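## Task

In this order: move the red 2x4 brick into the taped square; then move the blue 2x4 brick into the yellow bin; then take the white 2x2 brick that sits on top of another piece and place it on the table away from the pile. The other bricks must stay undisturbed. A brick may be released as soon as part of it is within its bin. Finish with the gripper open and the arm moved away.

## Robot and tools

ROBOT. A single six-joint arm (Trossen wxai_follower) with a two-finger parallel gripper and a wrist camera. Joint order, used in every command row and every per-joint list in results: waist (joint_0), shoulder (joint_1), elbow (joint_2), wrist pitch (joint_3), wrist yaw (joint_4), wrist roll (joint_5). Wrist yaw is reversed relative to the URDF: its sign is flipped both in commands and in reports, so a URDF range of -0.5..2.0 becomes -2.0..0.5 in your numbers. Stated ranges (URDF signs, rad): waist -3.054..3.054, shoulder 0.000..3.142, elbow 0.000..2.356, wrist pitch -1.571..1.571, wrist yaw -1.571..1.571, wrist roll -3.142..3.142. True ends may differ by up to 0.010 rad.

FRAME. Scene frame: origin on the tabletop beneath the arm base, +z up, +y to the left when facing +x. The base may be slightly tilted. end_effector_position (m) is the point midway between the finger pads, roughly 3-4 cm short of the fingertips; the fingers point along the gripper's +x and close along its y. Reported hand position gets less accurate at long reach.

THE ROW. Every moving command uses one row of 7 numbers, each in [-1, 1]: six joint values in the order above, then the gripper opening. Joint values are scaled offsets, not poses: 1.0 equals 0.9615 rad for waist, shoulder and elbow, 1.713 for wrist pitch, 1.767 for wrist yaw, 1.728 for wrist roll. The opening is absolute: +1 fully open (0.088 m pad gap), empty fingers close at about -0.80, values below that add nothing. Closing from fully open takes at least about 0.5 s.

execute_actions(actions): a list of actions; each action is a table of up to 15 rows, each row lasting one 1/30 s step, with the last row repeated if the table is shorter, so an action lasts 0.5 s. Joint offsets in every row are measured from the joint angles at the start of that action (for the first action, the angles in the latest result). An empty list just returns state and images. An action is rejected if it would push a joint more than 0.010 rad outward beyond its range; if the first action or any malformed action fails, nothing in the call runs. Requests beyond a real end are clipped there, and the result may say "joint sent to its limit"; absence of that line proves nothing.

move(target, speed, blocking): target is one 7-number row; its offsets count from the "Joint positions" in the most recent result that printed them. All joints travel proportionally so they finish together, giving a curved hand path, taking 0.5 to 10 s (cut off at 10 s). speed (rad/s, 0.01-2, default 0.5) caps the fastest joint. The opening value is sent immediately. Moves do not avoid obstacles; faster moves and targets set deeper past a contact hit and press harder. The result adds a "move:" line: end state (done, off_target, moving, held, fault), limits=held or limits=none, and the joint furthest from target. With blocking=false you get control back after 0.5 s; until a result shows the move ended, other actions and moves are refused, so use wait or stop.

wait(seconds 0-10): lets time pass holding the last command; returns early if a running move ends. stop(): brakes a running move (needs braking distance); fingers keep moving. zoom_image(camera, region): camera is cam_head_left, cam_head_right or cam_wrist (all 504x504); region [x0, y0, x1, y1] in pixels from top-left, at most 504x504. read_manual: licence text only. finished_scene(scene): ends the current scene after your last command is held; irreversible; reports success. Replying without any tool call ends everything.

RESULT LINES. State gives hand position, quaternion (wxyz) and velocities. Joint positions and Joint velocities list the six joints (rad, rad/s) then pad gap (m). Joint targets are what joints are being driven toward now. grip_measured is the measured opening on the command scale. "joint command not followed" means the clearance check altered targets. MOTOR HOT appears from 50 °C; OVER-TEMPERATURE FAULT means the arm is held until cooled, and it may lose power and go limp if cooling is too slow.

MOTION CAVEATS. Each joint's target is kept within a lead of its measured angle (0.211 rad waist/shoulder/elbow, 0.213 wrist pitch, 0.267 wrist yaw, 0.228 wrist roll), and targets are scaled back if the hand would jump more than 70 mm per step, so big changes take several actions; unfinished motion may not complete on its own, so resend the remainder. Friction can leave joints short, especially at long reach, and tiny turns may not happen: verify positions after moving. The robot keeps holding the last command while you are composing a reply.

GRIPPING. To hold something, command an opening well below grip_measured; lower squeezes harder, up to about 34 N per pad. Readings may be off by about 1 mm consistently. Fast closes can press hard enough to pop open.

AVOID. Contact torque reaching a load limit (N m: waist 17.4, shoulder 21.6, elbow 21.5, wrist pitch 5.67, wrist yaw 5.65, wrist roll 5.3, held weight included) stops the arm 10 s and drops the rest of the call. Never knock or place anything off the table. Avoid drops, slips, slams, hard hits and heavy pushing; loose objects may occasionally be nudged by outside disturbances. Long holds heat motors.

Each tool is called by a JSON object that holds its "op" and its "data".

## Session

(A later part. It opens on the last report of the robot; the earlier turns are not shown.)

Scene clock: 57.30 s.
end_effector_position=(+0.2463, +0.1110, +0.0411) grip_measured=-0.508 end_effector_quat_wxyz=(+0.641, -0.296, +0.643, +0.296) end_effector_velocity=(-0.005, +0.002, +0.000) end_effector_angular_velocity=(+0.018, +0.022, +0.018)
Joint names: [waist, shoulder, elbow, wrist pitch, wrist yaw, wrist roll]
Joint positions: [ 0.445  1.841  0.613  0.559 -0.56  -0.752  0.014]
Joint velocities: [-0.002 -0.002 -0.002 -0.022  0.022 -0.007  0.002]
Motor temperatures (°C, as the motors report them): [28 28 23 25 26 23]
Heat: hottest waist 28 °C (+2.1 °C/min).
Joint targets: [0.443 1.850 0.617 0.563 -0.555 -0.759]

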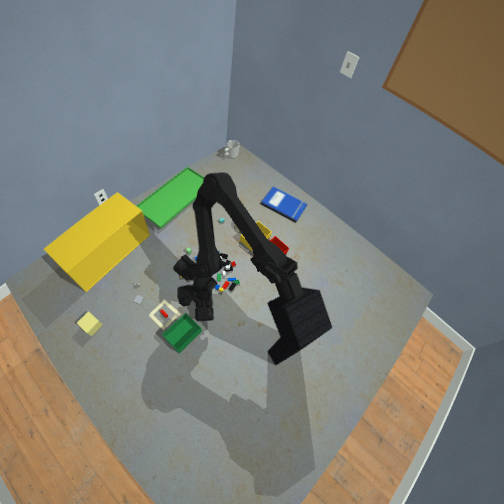

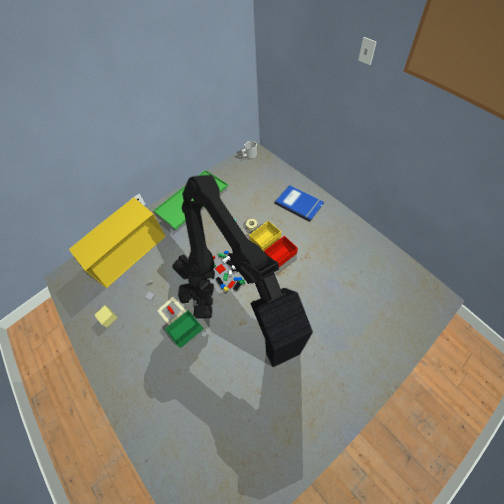

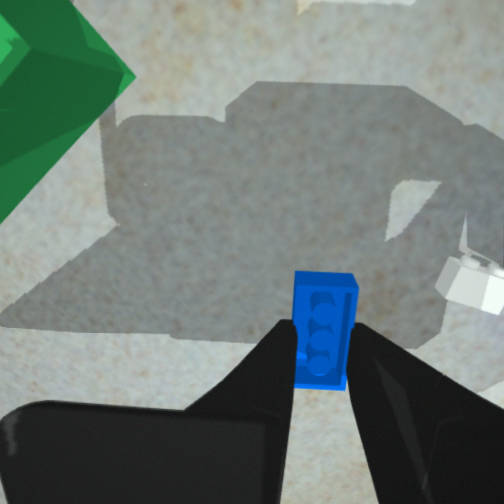

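{"op": "move", "data": {"target": [0.098,-0.218,-0.066,-0.103,-0.042,0.057,-0.64], "speed": 0.4}}

{"op": "move", "data": {"target": [-0.666,-0.603,-0.012,-0.242,0.298,0,-0.64], "speed": 0.8}}

{"op": "move", "data": {"target": [-0.718,0.359,0.532,-0.147,0.330,0.034,-0.64], "speed": 0.8}}

Scene clock: 63.00 s.
end_effector_position=(+0.2529, +0.1113, +0.0859) grip_measured=-0.508 end_effector_quat_wxyz=(+0.646, -0.288, +0.645, +0.288) end_effector_velocity=(-0.002, -0.005, +0.001) end_effector_angular_velocity=(-0.026, +0.010, +0.016)
Joint names: [waist, shoulder, elbow, wrist pitch, wrist yaw, wrist roll]
Joint positions: [ 0.535  1.643  0.553  0.386 -0.63  -0.661  0.014]
Joint velocities: [-0.002 -0.007 -0.002 -0.022 -0.022 -0.007 -0.   ]
Motor temperatures (°C, as the motors report them): [27 27 23 25 26 23]
Heat: hottest waist 27 °C (+1.0 °C/min).
Joint targets: [0.539 1.632 0.550 0.383 -0.634 -0.654]
move: off_target; limits=none; farthest joint: the shoulder, 0.011 radians from its target (0.211 radians at the start)

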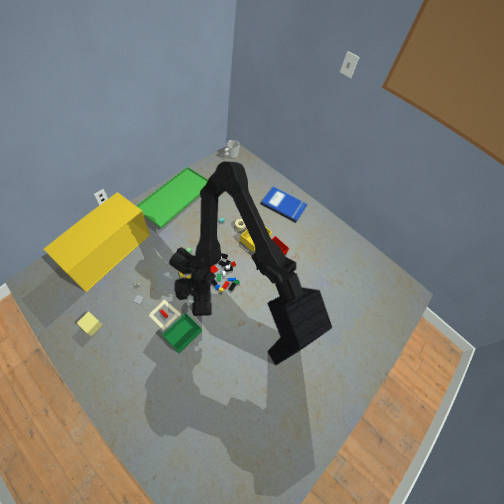

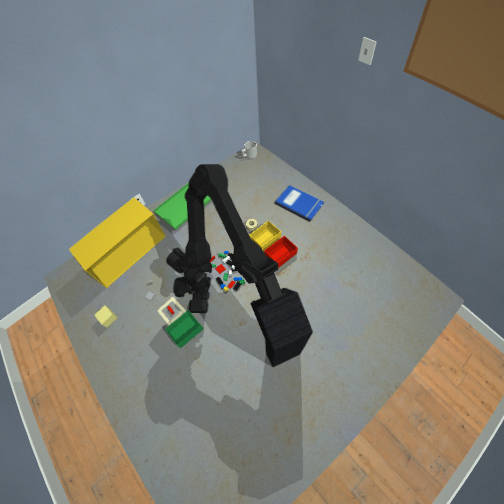

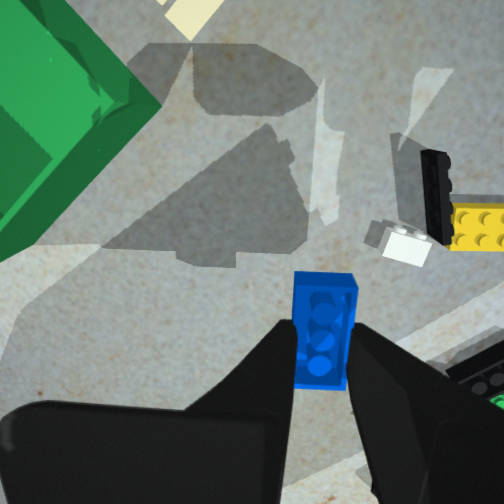

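Scene clock: 64.43 s.
end_effector_position=(+0.2901, -0.0599, +0.1299) grip_measured=-0.508 end_effector_quat_wxyz=(+0.690, -0.155, +0.690, +0.155) end_effector_velocity=(-0.001, +0.003, +0.002) end_effector_angular_velocity=(+0.022, +0.008, +0.007)
Joint names: [waist, shoulder, elbow, wrist pitch, wrist yaw, wrist roll]
Joint positions: [-0.102  1.075  0.546 -0.025 -0.108 -0.661  0.014]
Joint velocities: [-0.002 -0.007  0.002 -0.022  0.022 -0.007  0.001]
Motor temperatures (°C, as the motors report them): [27 28 23 25 26 23]
Heat: hottest shoulder 28 °C (+2.0 °C/min).
Joint targets: [-0.105 1.063 0.542 -0.028 -0.103 -0.661]
move: off_target; limits=none; farthest joint: the shoulder, 0.012 radians from its target (0.579 radians at the start)

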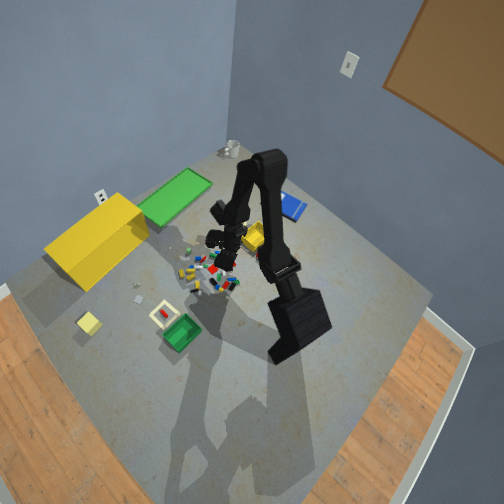

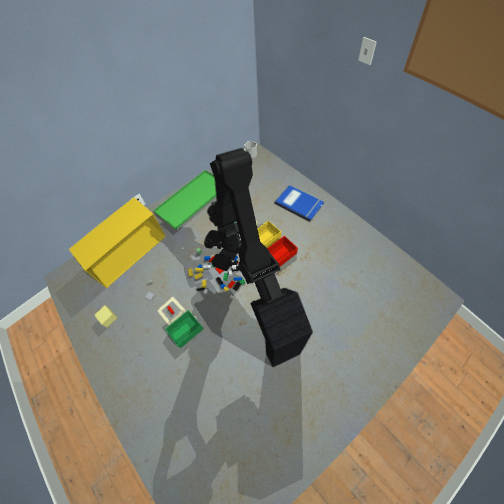

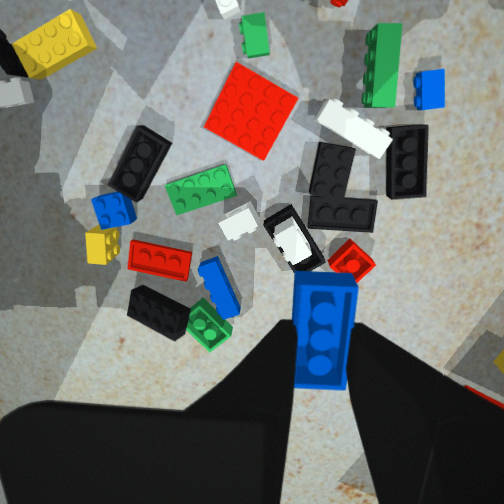

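Scene clock: 65.90 s.
end_effector_position=(+0.3180, -0.2500, +0.1247) grip_measured=-0.508 end_effector_quat_wxyz=(+0.706, -0.001, +0.708, +0.002) end_effector_velocity=(-0.000, -0.001, +0.002) end_effector_angular_velocity=(+0.001, -0.001, -0.012)
Joint names: [waist, shoulder, elbow, wrist pitch, wrist yaw, wrist roll]
Joint positions: [-0.79   1.408  1.051 -0.274  0.47  -0.609  0.014]
Joint velocities: [-0.007 -0.002  0.002 -0.007  0.007  0.007  0.   ]
Motor temperatures (°C, as the motors report them): [27 28 23 25 26 23]
Heat: hottest shoulder 28 °C (+2.0 °C/min).
Joint targets: [-0.793 1.420 1.057 -0.277 0.475 -0.602]
move: off_target; limits=none; farthest joint: the shoulder, 0.012 radians from its target (0.345 radians at the start)

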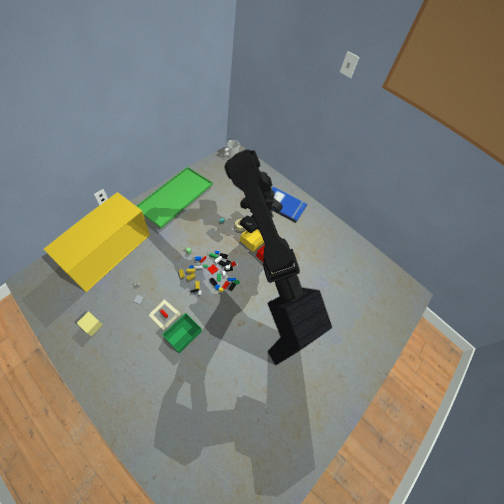

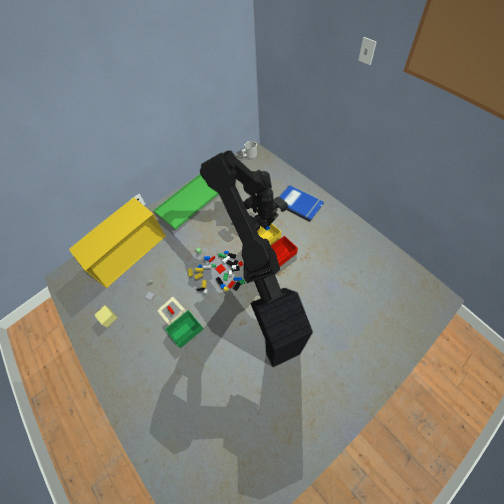

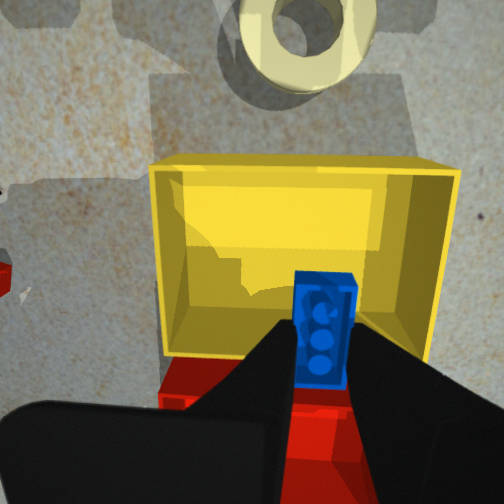

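{"op": "move", "data": {"target": [0.109,0.228,0.051,0.114,-0.048,0.042,-0.64], "speed": 0.3}}

Scene clock: 70.23 s.
end_effector_position=(+0.3191, -0.2451, +0.0573) grip_measured=-0.508 end_effector_quat_wxyz=(+0.707, +0.000, +0.707, +0.003) end_effector_velocity=(-0.002, -0.001, +0.001) end_effector_angular_velocity=(+0.004, +0.004, +0.001)
Joint names: [waist, shoulder, elbow, wrist pitch, wrist yaw, wrist roll]
Joint positions: [-0.686  1.617  1.095 -0.082  0.39  -0.543  0.014]
Joint velocities: [-0.007 -0.002 -0.002 -0.007  0.007 -0.007  0.   ]
Motor temperatures (°C, as the motors report them): [27 28 23 25 26 23]
Heat: hottest shoulder 28 °C (+1.0 °C/min).
Joint targets: [-0.685 1.628 1.100 -0.079 0.386 -0.536]
move: done; limits=none; farthest joint: the shoulder, 0.010 radians from its target (0.218 radians at the start)

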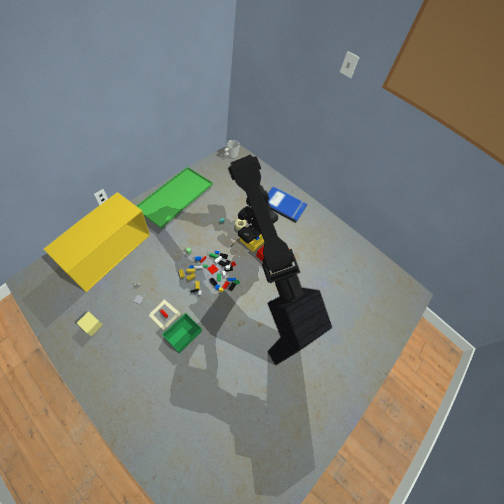

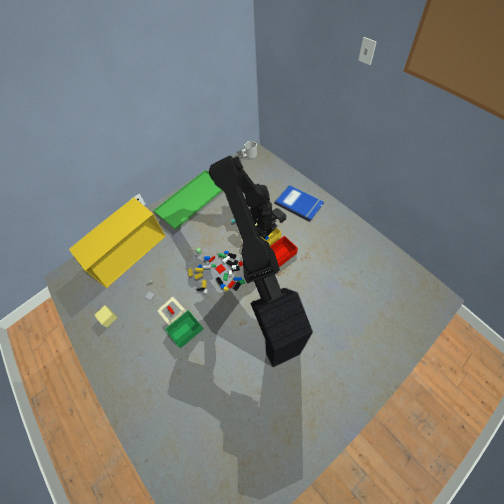

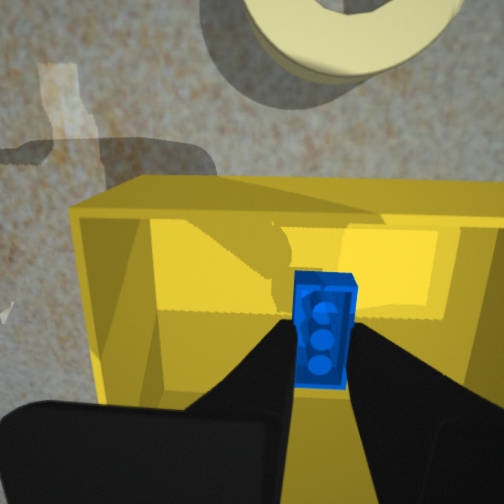

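{"op": "execute_actions", "data": {"actions": [[[0,0,0,0,0,0,-0.5],[0,0,0,0,0,0,-0.45],[0,0,0,0,0,0,-0.4],[0,0,0,0,0,0,-0.35],[0,0,0,0,0,0,-0.3],[0,0,0,0,0,0,-0.25]]]}}

{"op": "move", "data": {"target": [-0.111,-0.230,-0.051,-0.114,0.048,-0.042,-0.25], "speed": 0.5}}

{"op": "move", "data": {"target": [0.733,-0.140,-0.483,0.242,-0.335,-0.400,-0.2], "speed": 0.9}}

{"op": "zoom_image", "data": {"camera": "cam_wrist", "region": [220, 190, 400, 370]}}

Scene clock: 78.53 s.
end_effector_position=(+0.3190, -0.2451, +0.0570) grip_measured=-0.254 end_effector_quat_wxyz=(+0.707, +0.001, +0.707, +0.003) end_effector_velocity=(-0.005, +0.001, +0.001) end_effector_angular_velocity=(+0.011, +0.015, +0.010)
Joint names: [waist, shoulder, elbow, wrist pitch, wrist yaw, wrist roll]
Joint positions: [-0.686  1.618  1.095 -0.082  0.39  -0.543  0.027]
Joint velocities: [-0.007 -0.002 -0.002 -0.022  0.007 -0.022  0.002]
Motor temperatures (°C, as the motors report them): [27 29 23 25 26 24]
Heat: hottest shoulder 29 °C (+2.0 °C/min).
Joint targets: [-0.686 1.617 1.095 -0.082 0.390 -0.543]

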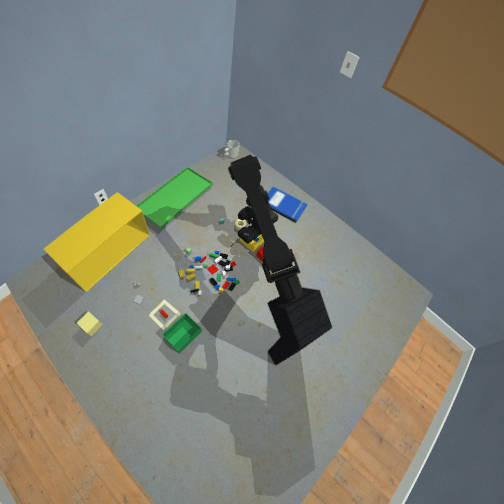

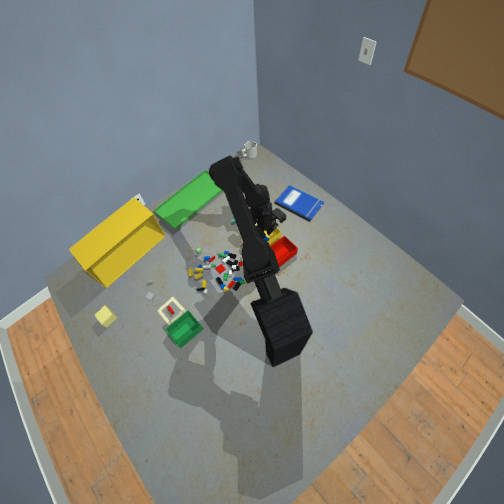

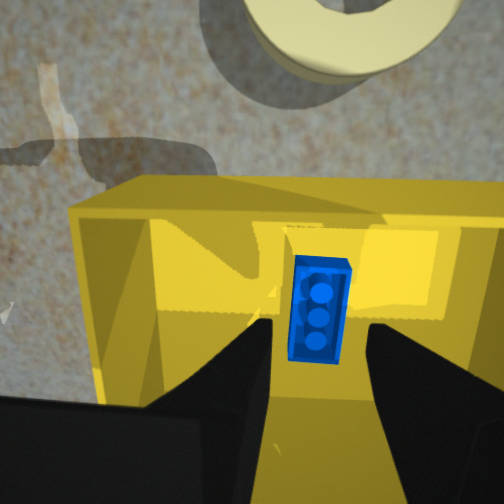

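Scene clock: 79.53 s.
end_effector_position=(+0.3176, -0.2501, +0.1241) grip_measured=-0.250 end_effector_quat_wxyz=(+0.706, -0.000, +0.708, +0.001) end_effector_velocity=(-0.004, +0.003, +0.001) end_effector_angular_velocity=(+0.015, +0.012, +0.025)
Joint names: [waist, shoulder, elbow, wrist pitch, wrist yaw, wrist roll]
Joint positions: [-0.79   1.411  1.051 -0.274  0.47  -0.608  0.027]
Joint velocities: [-0.002 -0.002 -0.002 -0.022  0.007 -0.037 -0.   ]
Motor temperatures (°C, as the motors report them): [27 29 23 25 26 24]
Heat: hottest shoulder 29 °C (+2.0 °C/min).
Joint targets: [-0.793 1.397 1.046 -0.277 0.475 -0.615]
move: off_target; limits=none; farthest joint: the shoulder, 0.014 radians from its target (0.221 radians at the start)

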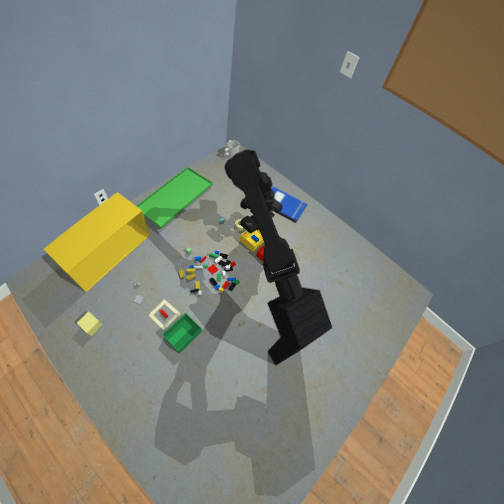

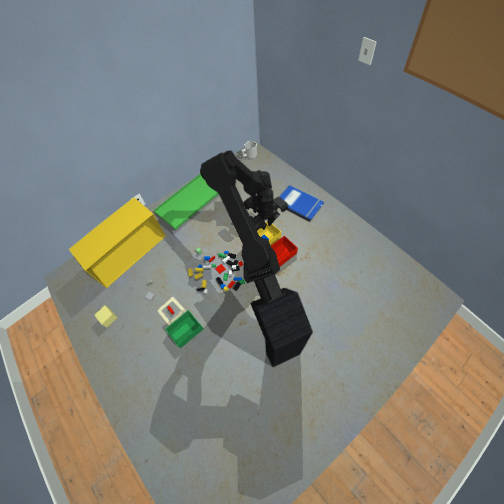

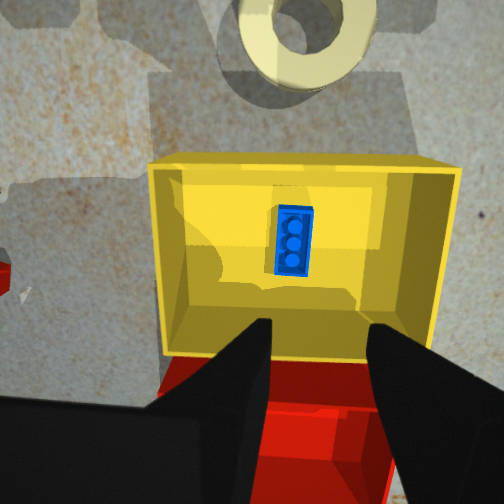

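Scene clock: 80.97 s.
end_effector_position=(+0.2941, -0.0523, +0.0899) grip_measured=-0.200 end_effector_quat_wxyz=(+0.606, -0.362, +0.607, +0.366) end_effector_velocity=(+0.002, -0.002, +0.001) end_effector_angular_velocity=(-0.001, -0.012, +0.002)
Joint names: [waist, shoulder, elbow, wrist pitch, wrist yaw, wrist roll]
Joint positions: [-0.087  1.288  0.59   0.137 -0.117 -1.293  0.029]
Joint velocities: [-0.007 -0.007 -0.002  0.007  0.007 -0.007  0.   ]
Motor temperatures (°C, as the motors report them): [26 29 23 25 26 24]
Heat: hottest shoulder 29 °C (+2.0 °C/min).
Joint targets: [-0.085 1.276 0.586 0.141 -0.122 -1.300]
move: off_target; limits=none; farthest joint: the shoulder, 0.012 radians from its target (0.134 radians at the start)

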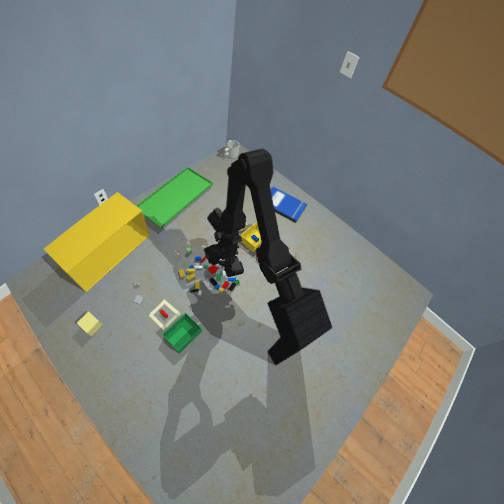

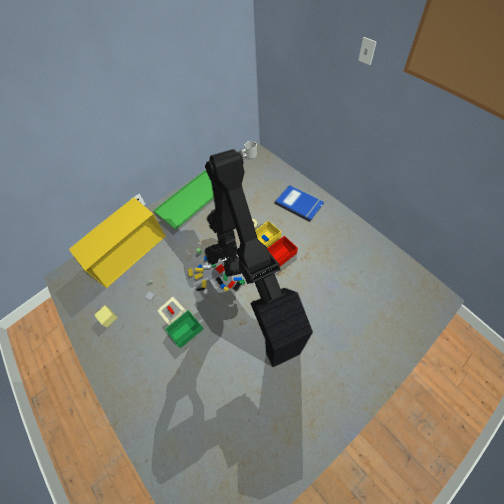

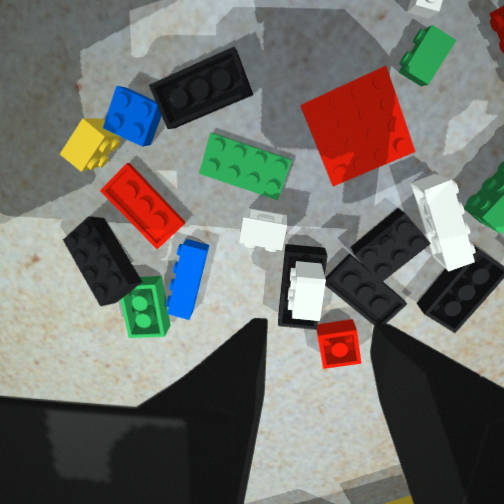

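Region (220, 190, 400, 370) of cam_wrist's 504x504 image, scaled by 2.800, with more detail than that image has.

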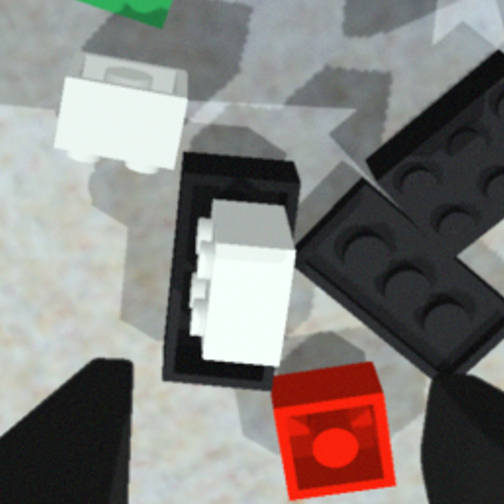

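{"op": "move", "data": {"target": [0,0.188,0.048,0.079,-0.002,0.031,-0.37], "speed": 0.2}}

Scene clock: 86.67 s.
end_effector_position=(+0.2947, -0.0482, +0.0562) grip_measured=-0.370 end_effector_quat_wxyz=(+0.615, -0.349, +0.614, +0.351) end_effector_velocity=(-0.001, +0.003, -0.001) end_effector_angular_velocity=(+0.021, +0.003, -0.008)
Joint names: [waist, shoulder, elbow, wrist pitch, wrist yaw, wrist roll]
Joint positions: [-0.087  1.459  0.633  0.269 -0.118 -1.246  0.021]
Joint velocities: [-0.002  0.002  0.002 -0.007  0.022  0.007  0.   ]
Motor temperatures (°C, as the motors report them): [26 29 23 25 26 24]
Heat: hottest shoulder 29 °C (+2.0 °C/min).
Joint targets: [-0.087 1.469 0.636 0.273 -0.121 -1.239]
move: done; limits=none; farthest joint: the shoulder, 0.010 radians from its target (0.181 radians at the start)

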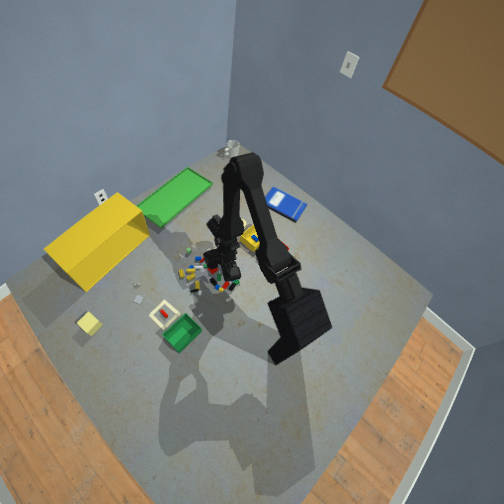

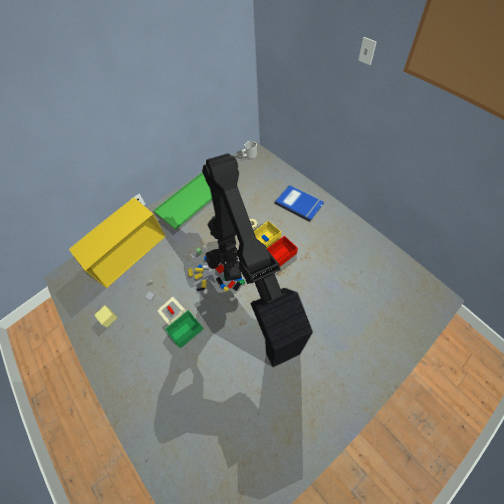

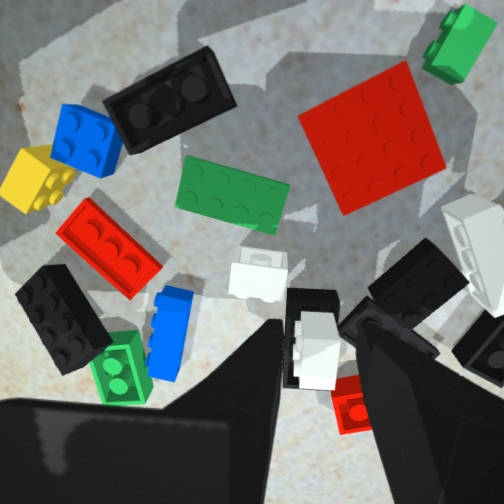

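{"op": "execute_actions", "data": {"actions": [[[0,0,0,0,0,0,-0.4],[0,0,0,0,0,0,-0.43],[0,0,0,0,0,0,-0.46],[0,0,0,0,0,0,-0.48],[0,0,0,0,0,0,-0.5],[0,0,0,0,0,0,-0.52],[0,0,0,0,0,0,-0.54],[0,0,0,0,0,0,-0.56],[0,0,0,0,0,0,-0.58],[0,0,0,0,0,0,-0.61],[0,0,0,0,0,0,-0.64],[0,0,0,0,0,0,-0.68],[0,0,0,0,0,0,-0.72]]]}}

{"op": "move", "data": {"target": [0.01,-0.190,-0.054,-0.079,-0.008,0,-0.72], "speed": 0.3}}

Scene clock: 90.47 s.
end_effector_position=(+0.2947, -0.0482, +0.0561) grip_measured=-0.601 end_effector_quat_wxyz=(+0.615, -0.349, +0.614, +0.350) end_effector_velocity=(-0.005, +0.003, +0.000) end_effector_angular_velocity=(+0.024, +0.017, +0.009)
Joint names: [waist, shoulder, elbow, wrist pitch, wrist yaw, wrist roll]
Joint positions: [-0.087  1.459  0.634  0.269 -0.118 -1.246  0.01 ]
Joint velocities: [-0.002 -0.002 -0.002 -0.022  0.022 -0.007 -0.001]
Motor temperatures (°C, as the motors report them): [26 29 23 25 26 24]
Heat: hottest shoulder 29 °C (+2.0 °C/min).
Joint targets: [-0.087 1.459 0.633 0.269 -0.117 -1.246]

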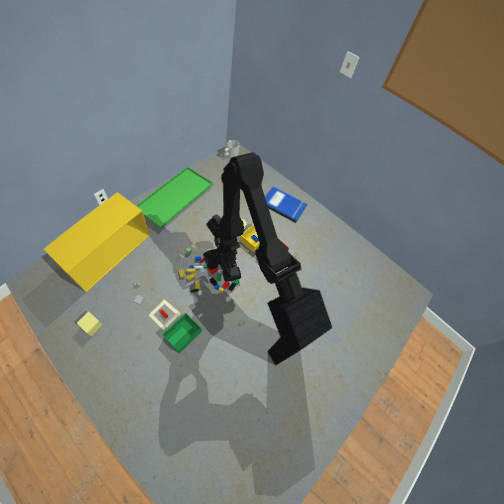

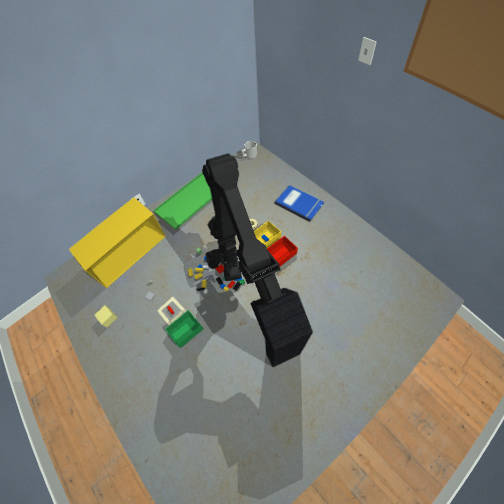

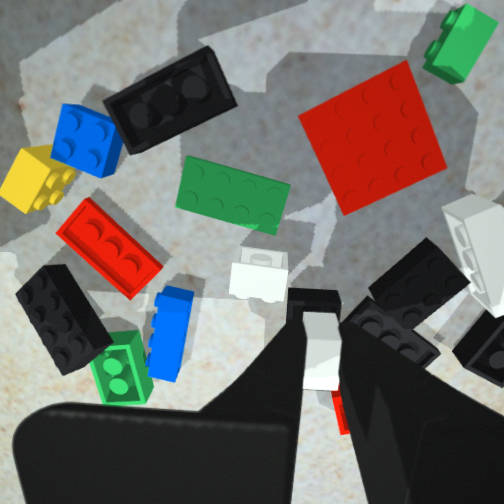

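Scene clock: 91.57 s.
end_effector_position=(+0.2920, -0.0507, +0.0898) grip_measured=-0.603 end_effector_quat_wxyz=(+0.611, -0.349, +0.617, +0.353) end_effector_velocity=(-0.002, +0.003, +0.000) end_effector_angular_velocity=(+0.021, +0.003, -0.008)
Joint names: [waist, shoulder, elbow, wrist pitch, wrist yaw, wrist roll]
Joint positions: [-0.08   1.289  0.585  0.137 -0.127 -1.246  0.009]
Joint velocities: [-0.002 -0.002 -0.002 -0.007  0.022  0.007  0.   ]
Motor temperatures (°C, as the motors report them): [26 29 23 25 26 24]
Heat: hottest shoulder 29 °C (+2.0 °C/min).
Joint targets: [-0.078 1.277 0.582 0.134 -0.132 -1.246]
move: off_target; limits=none; farthest joint: the shoulder, 0.013 radians from its target (0.183 radians at the start)

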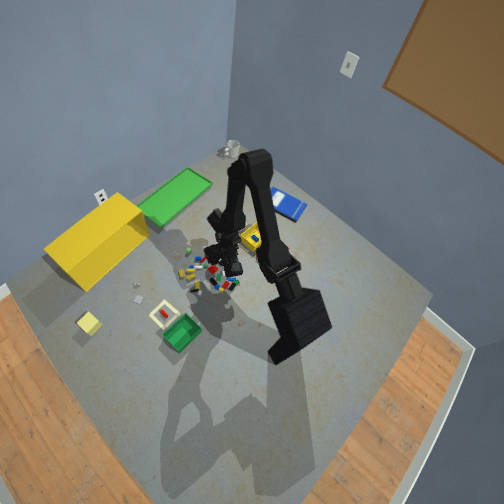

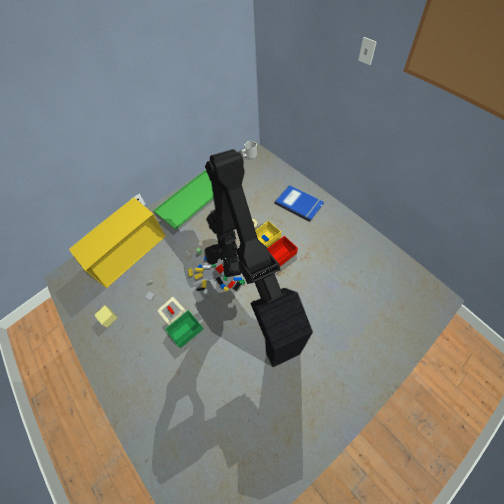

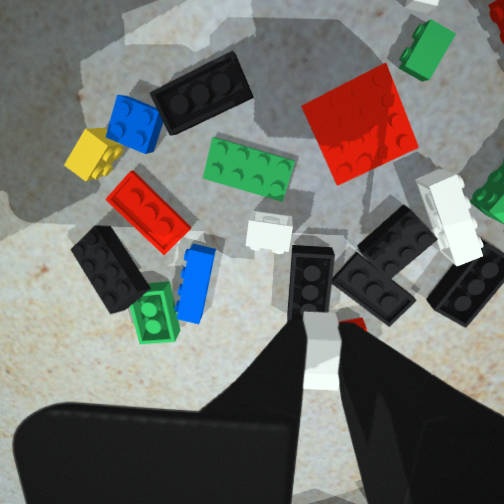

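{"op": "move", "data": {"target": [-0.394,0.052,-0.136,0.100,0.185,0,-0.72], "speed": 0.6}}

{"op": "move", "data": {"target": [0.035,0.233,0.075,0.089,-0.017,0,-0.72], "speed": 0.25}}

Scene clock: 94.07 s.
end_effector_position=(+0.2346, -0.1199, +0.0848) grip_measured=-0.603 end_effector_quat_wxyz=(+0.645, -0.286, +0.647, +0.289) end_effector_velocity=(-0.004, +0.000, +0.001) end_effector_angular_velocity=(+0.006, +0.010, +0.001)
Joint names: [waist, shoulder, elbow, wrist pitch, wrist yaw, wrist roll]
Joint positions: [-0.456  1.33   0.457  0.305  0.195 -1.246  0.009]
Joint velocities: [-0.007 -0.002 -0.007 -0.007  0.007 -0.007 -0.   ]
Motor temperatures (°C, as the motors report them): [25 29 23 25 26 24]
Heat: hottest shoulder 29 °C (+2.0 °C/min).
Joint targets: [-0.459 1.339 0.454 0.308 0.200 -1.246]
move: done; limits=none; farthest joint: the shoulder, 0.009 radians from its target (0.050 radians at the start)

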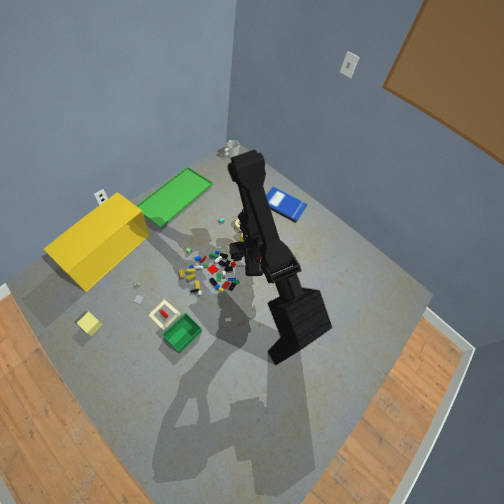

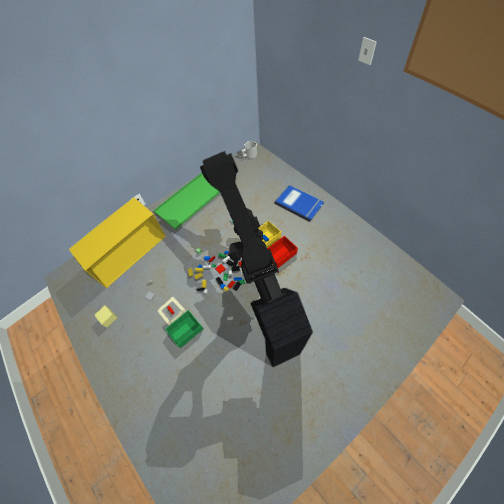

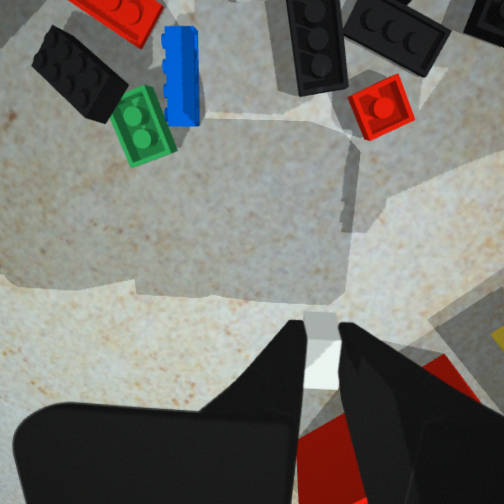

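Scene clock: 95.40 s.
end_effector_position=(+0.2350, -0.1193, +0.0461) grip_measured=-0.603 end_effector_quat_wxyz=(+0.643, -0.292, +0.644, +0.295) end_effector_velocity=(-0.007, +0.003, +0.001) end_effector_angular_velocity=(+0.015, +0.022, +0.002)
Joint names: [waist, shoulder, elbow, wrist pitch, wrist yaw, wrist roll]
Joint positions: [-0.425  1.544  0.526  0.454  0.17  -1.246  0.009]
Joint velocities: [-0.002 -0.002 -0.007 -0.022  0.007 -0.007  0.   ]
Motor temperatures (°C, as the motors report them): [25 29 23 25 26 24]
Heat: hottest shoulder 29 °C (+2.0 °C/min).
Joint targets: [-0.423 1.554 0.529 0.458 0.165 -1.246]
move: done; limits=none; farthest joint: the shoulder, 0.010 radians from its target (0.224 radians at the start)

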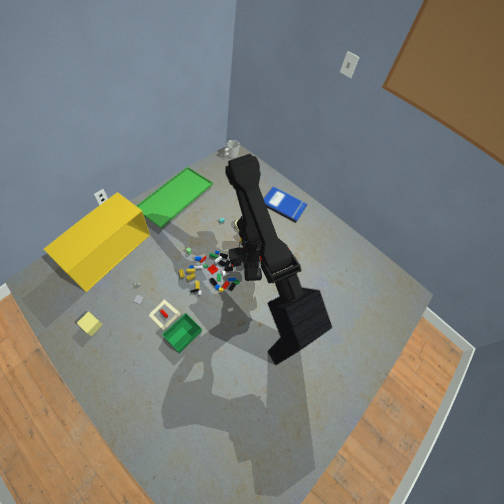

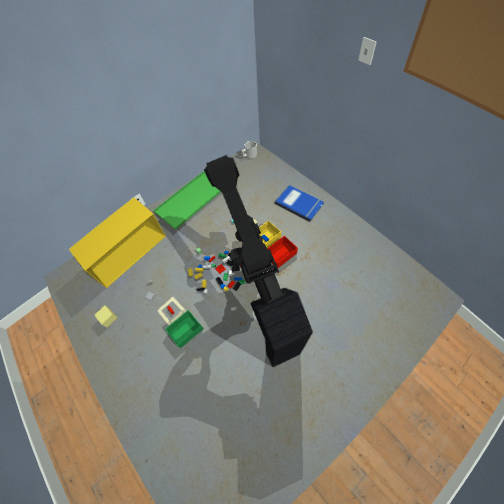

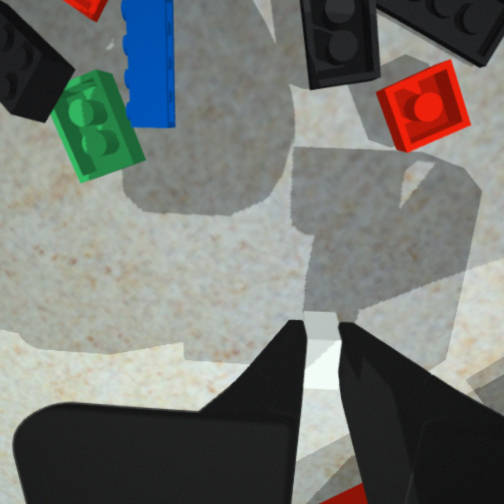

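{"op": "execute_actions", "data": {"actions": [[[0,0.015,0.005,0.004,0,0,-0.72],[0,0.015,0.005,0.004,0,0,-0.72],[0,0.015,0.005,0.004,0,0,-0.72],[0,0.015,0.005,0.004,0,0,-0.72],[0,0.015,0.005,0.004,0,0,-0.72],[0,0.015,0.005,0.004,0,0,-0.6],[0,0.015,0.005,0.004,0,0,-0.56],[0,0.015,0.005,0.004,0,0,-0.52],[0,0.015,0.005,0.004,0,0,-0.45],[0,0.015,0.005,0.004,0,0,-0.38],[0,0.015,0.005,0.004,0,0,-0.3]]]}}

{"op": "move", "data": {"target": [-0.035,-0.237,-0.077,-0.089,0.017,0,-0.3], "speed": 0.45}}

{"op": "move", "data": {"target": [0,-0.65,0,-0.36,0,0,-0.3], "speed": 1.0}}

Scene clock: 100.17 s.
end_effector_position=(+0.2346, -0.1194, +0.0452) grip_measured=-0.332 end_effector_quat_wxyz=(+0.643, -0.292, +0.644, +0.295) end_effector_velocity=(+0.001, -0.000, +0.001) end_effector_angular_velocity=(+0.002, -0.009, -0.007)
Joint names: [waist, shoulder, elbow, wrist pitch, wrist yaw, wrist roll]
Joint positions: [-0.425  1.549  0.527  0.458  0.169 -1.246  0.023]
Joint velocities: [-0.002 -0.002 -0.002  0.007  0.007  0.007  0.018]
Motor temperatures (°C, as the motors report them): [25 29 23 25 26 23]
Heat: hottest shoulder 29 °C (+2.0 °C/min).
Joint targets: [-0.425 1.559 0.531 0.461 0.169 -1.246]

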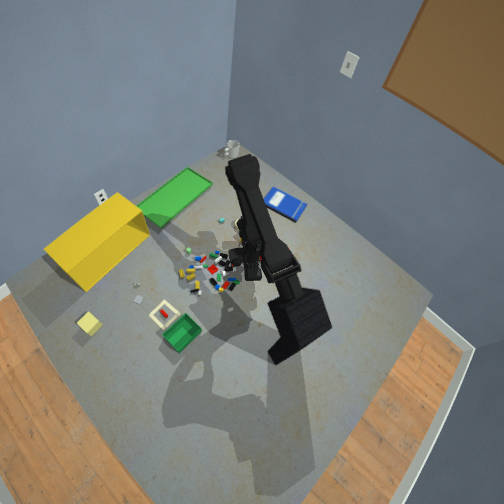

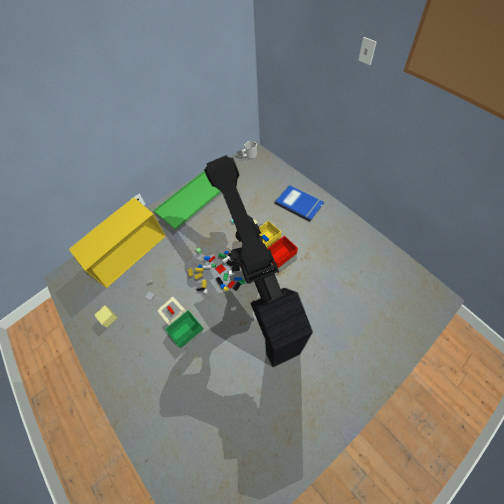

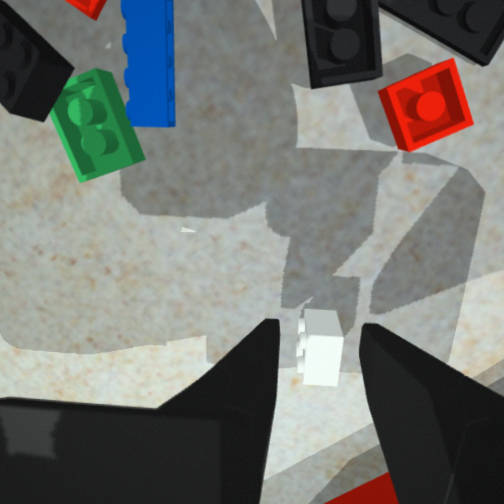

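Scene clock: 101.17 s.
end_effector_position=(+0.2340, -0.1195, +0.0844) grip_measured=-0.300 end_effector_quat_wxyz=(+0.645, -0.286, +0.647, +0.290) end_effector_velocity=(-0.002, -0.003, +0.002) end_effector_angular_velocity=(-0.012, +0.007, +0.003)
Joint names: [waist, shoulder, elbow, wrist pitch, wrist yaw, wrist roll]
Joint positions: [-0.456  1.333  0.456  0.309  0.195 -1.246  0.024]
Joint velocities: [-0.007 -0.007 -0.002 -0.007 -0.007 -0.007 -0.   ]
Motor temperatures (°C, as the motors report them): [25 29 23 25 26 23]
Heat: hottest shoulder 29 °C (+2.0 °C/min).
Joint targets: [-0.458 1.321 0.453 0.305 0.199 -1.246]
move: off_target; limits=none; farthest joint: the shoulder, 0.012 radians from its target (0.228 radians at the start)

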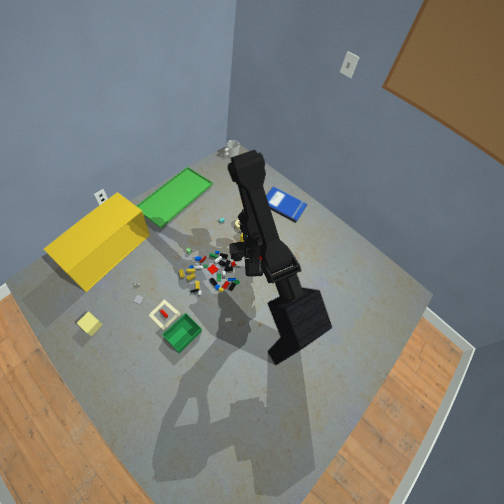

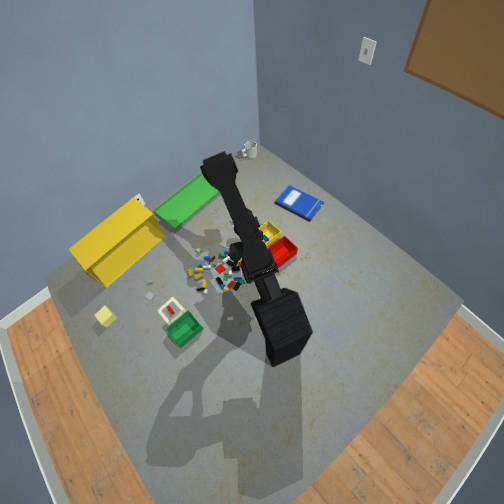

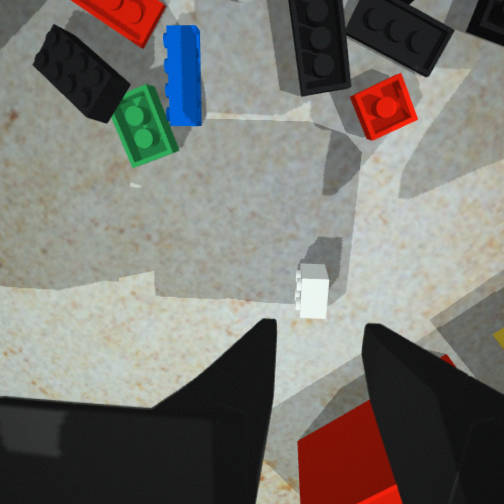

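Scene clock: 102.47 s.
end_effector_position=(+0.2473, -0.1029, +0.1890) grip_measured=-0.300 end_effector_quat_wxyz=(+0.645, -0.287, +0.646, +0.289) end_effector_velocity=(-0.001, +0.001, +0.001) end_effector_angular_velocity=(+0.006, -0.000, +0.006)
Joint names: [waist, shoulder, elbow, wrist pitch, wrist yaw, wrist roll]
Joint positions: [-0.456  0.718  0.455 -0.305  0.195 -1.246  0.024]
Joint velocities: [-0.002 -0.007 -0.002 -0.007  0.007 -0.007 -0.   ]
Motor temperatures (°C, as the motors report them): [25 29 23 25 26 23]
Heat: hottest shoulder 29 °C (+1.0 °C/min).
Joint targets: [-0.456 0.708 0.456 -0.308 0.195 -1.246]
move: done; limits=none; farthest joint: the shoulder, 0.010 radians from its target (0.625 radians at the start)

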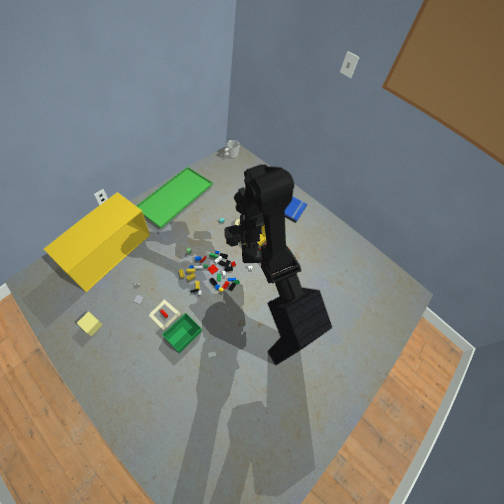

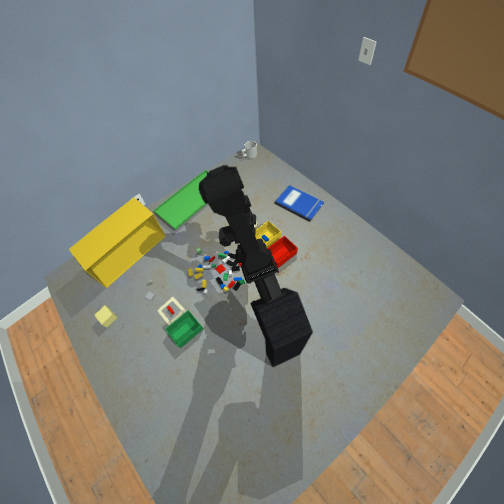

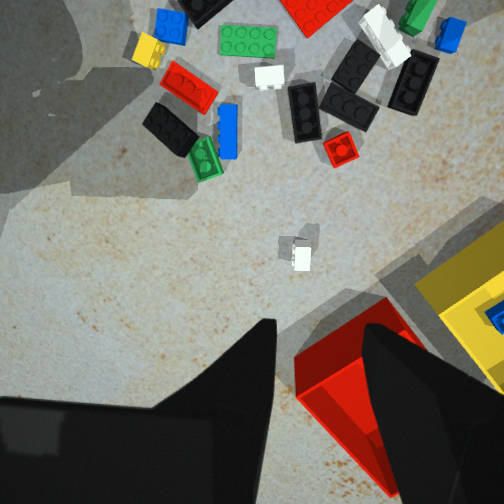

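{"op": "finished_scene", "data": {"scene": 2}}

The scene is finished: the task was done.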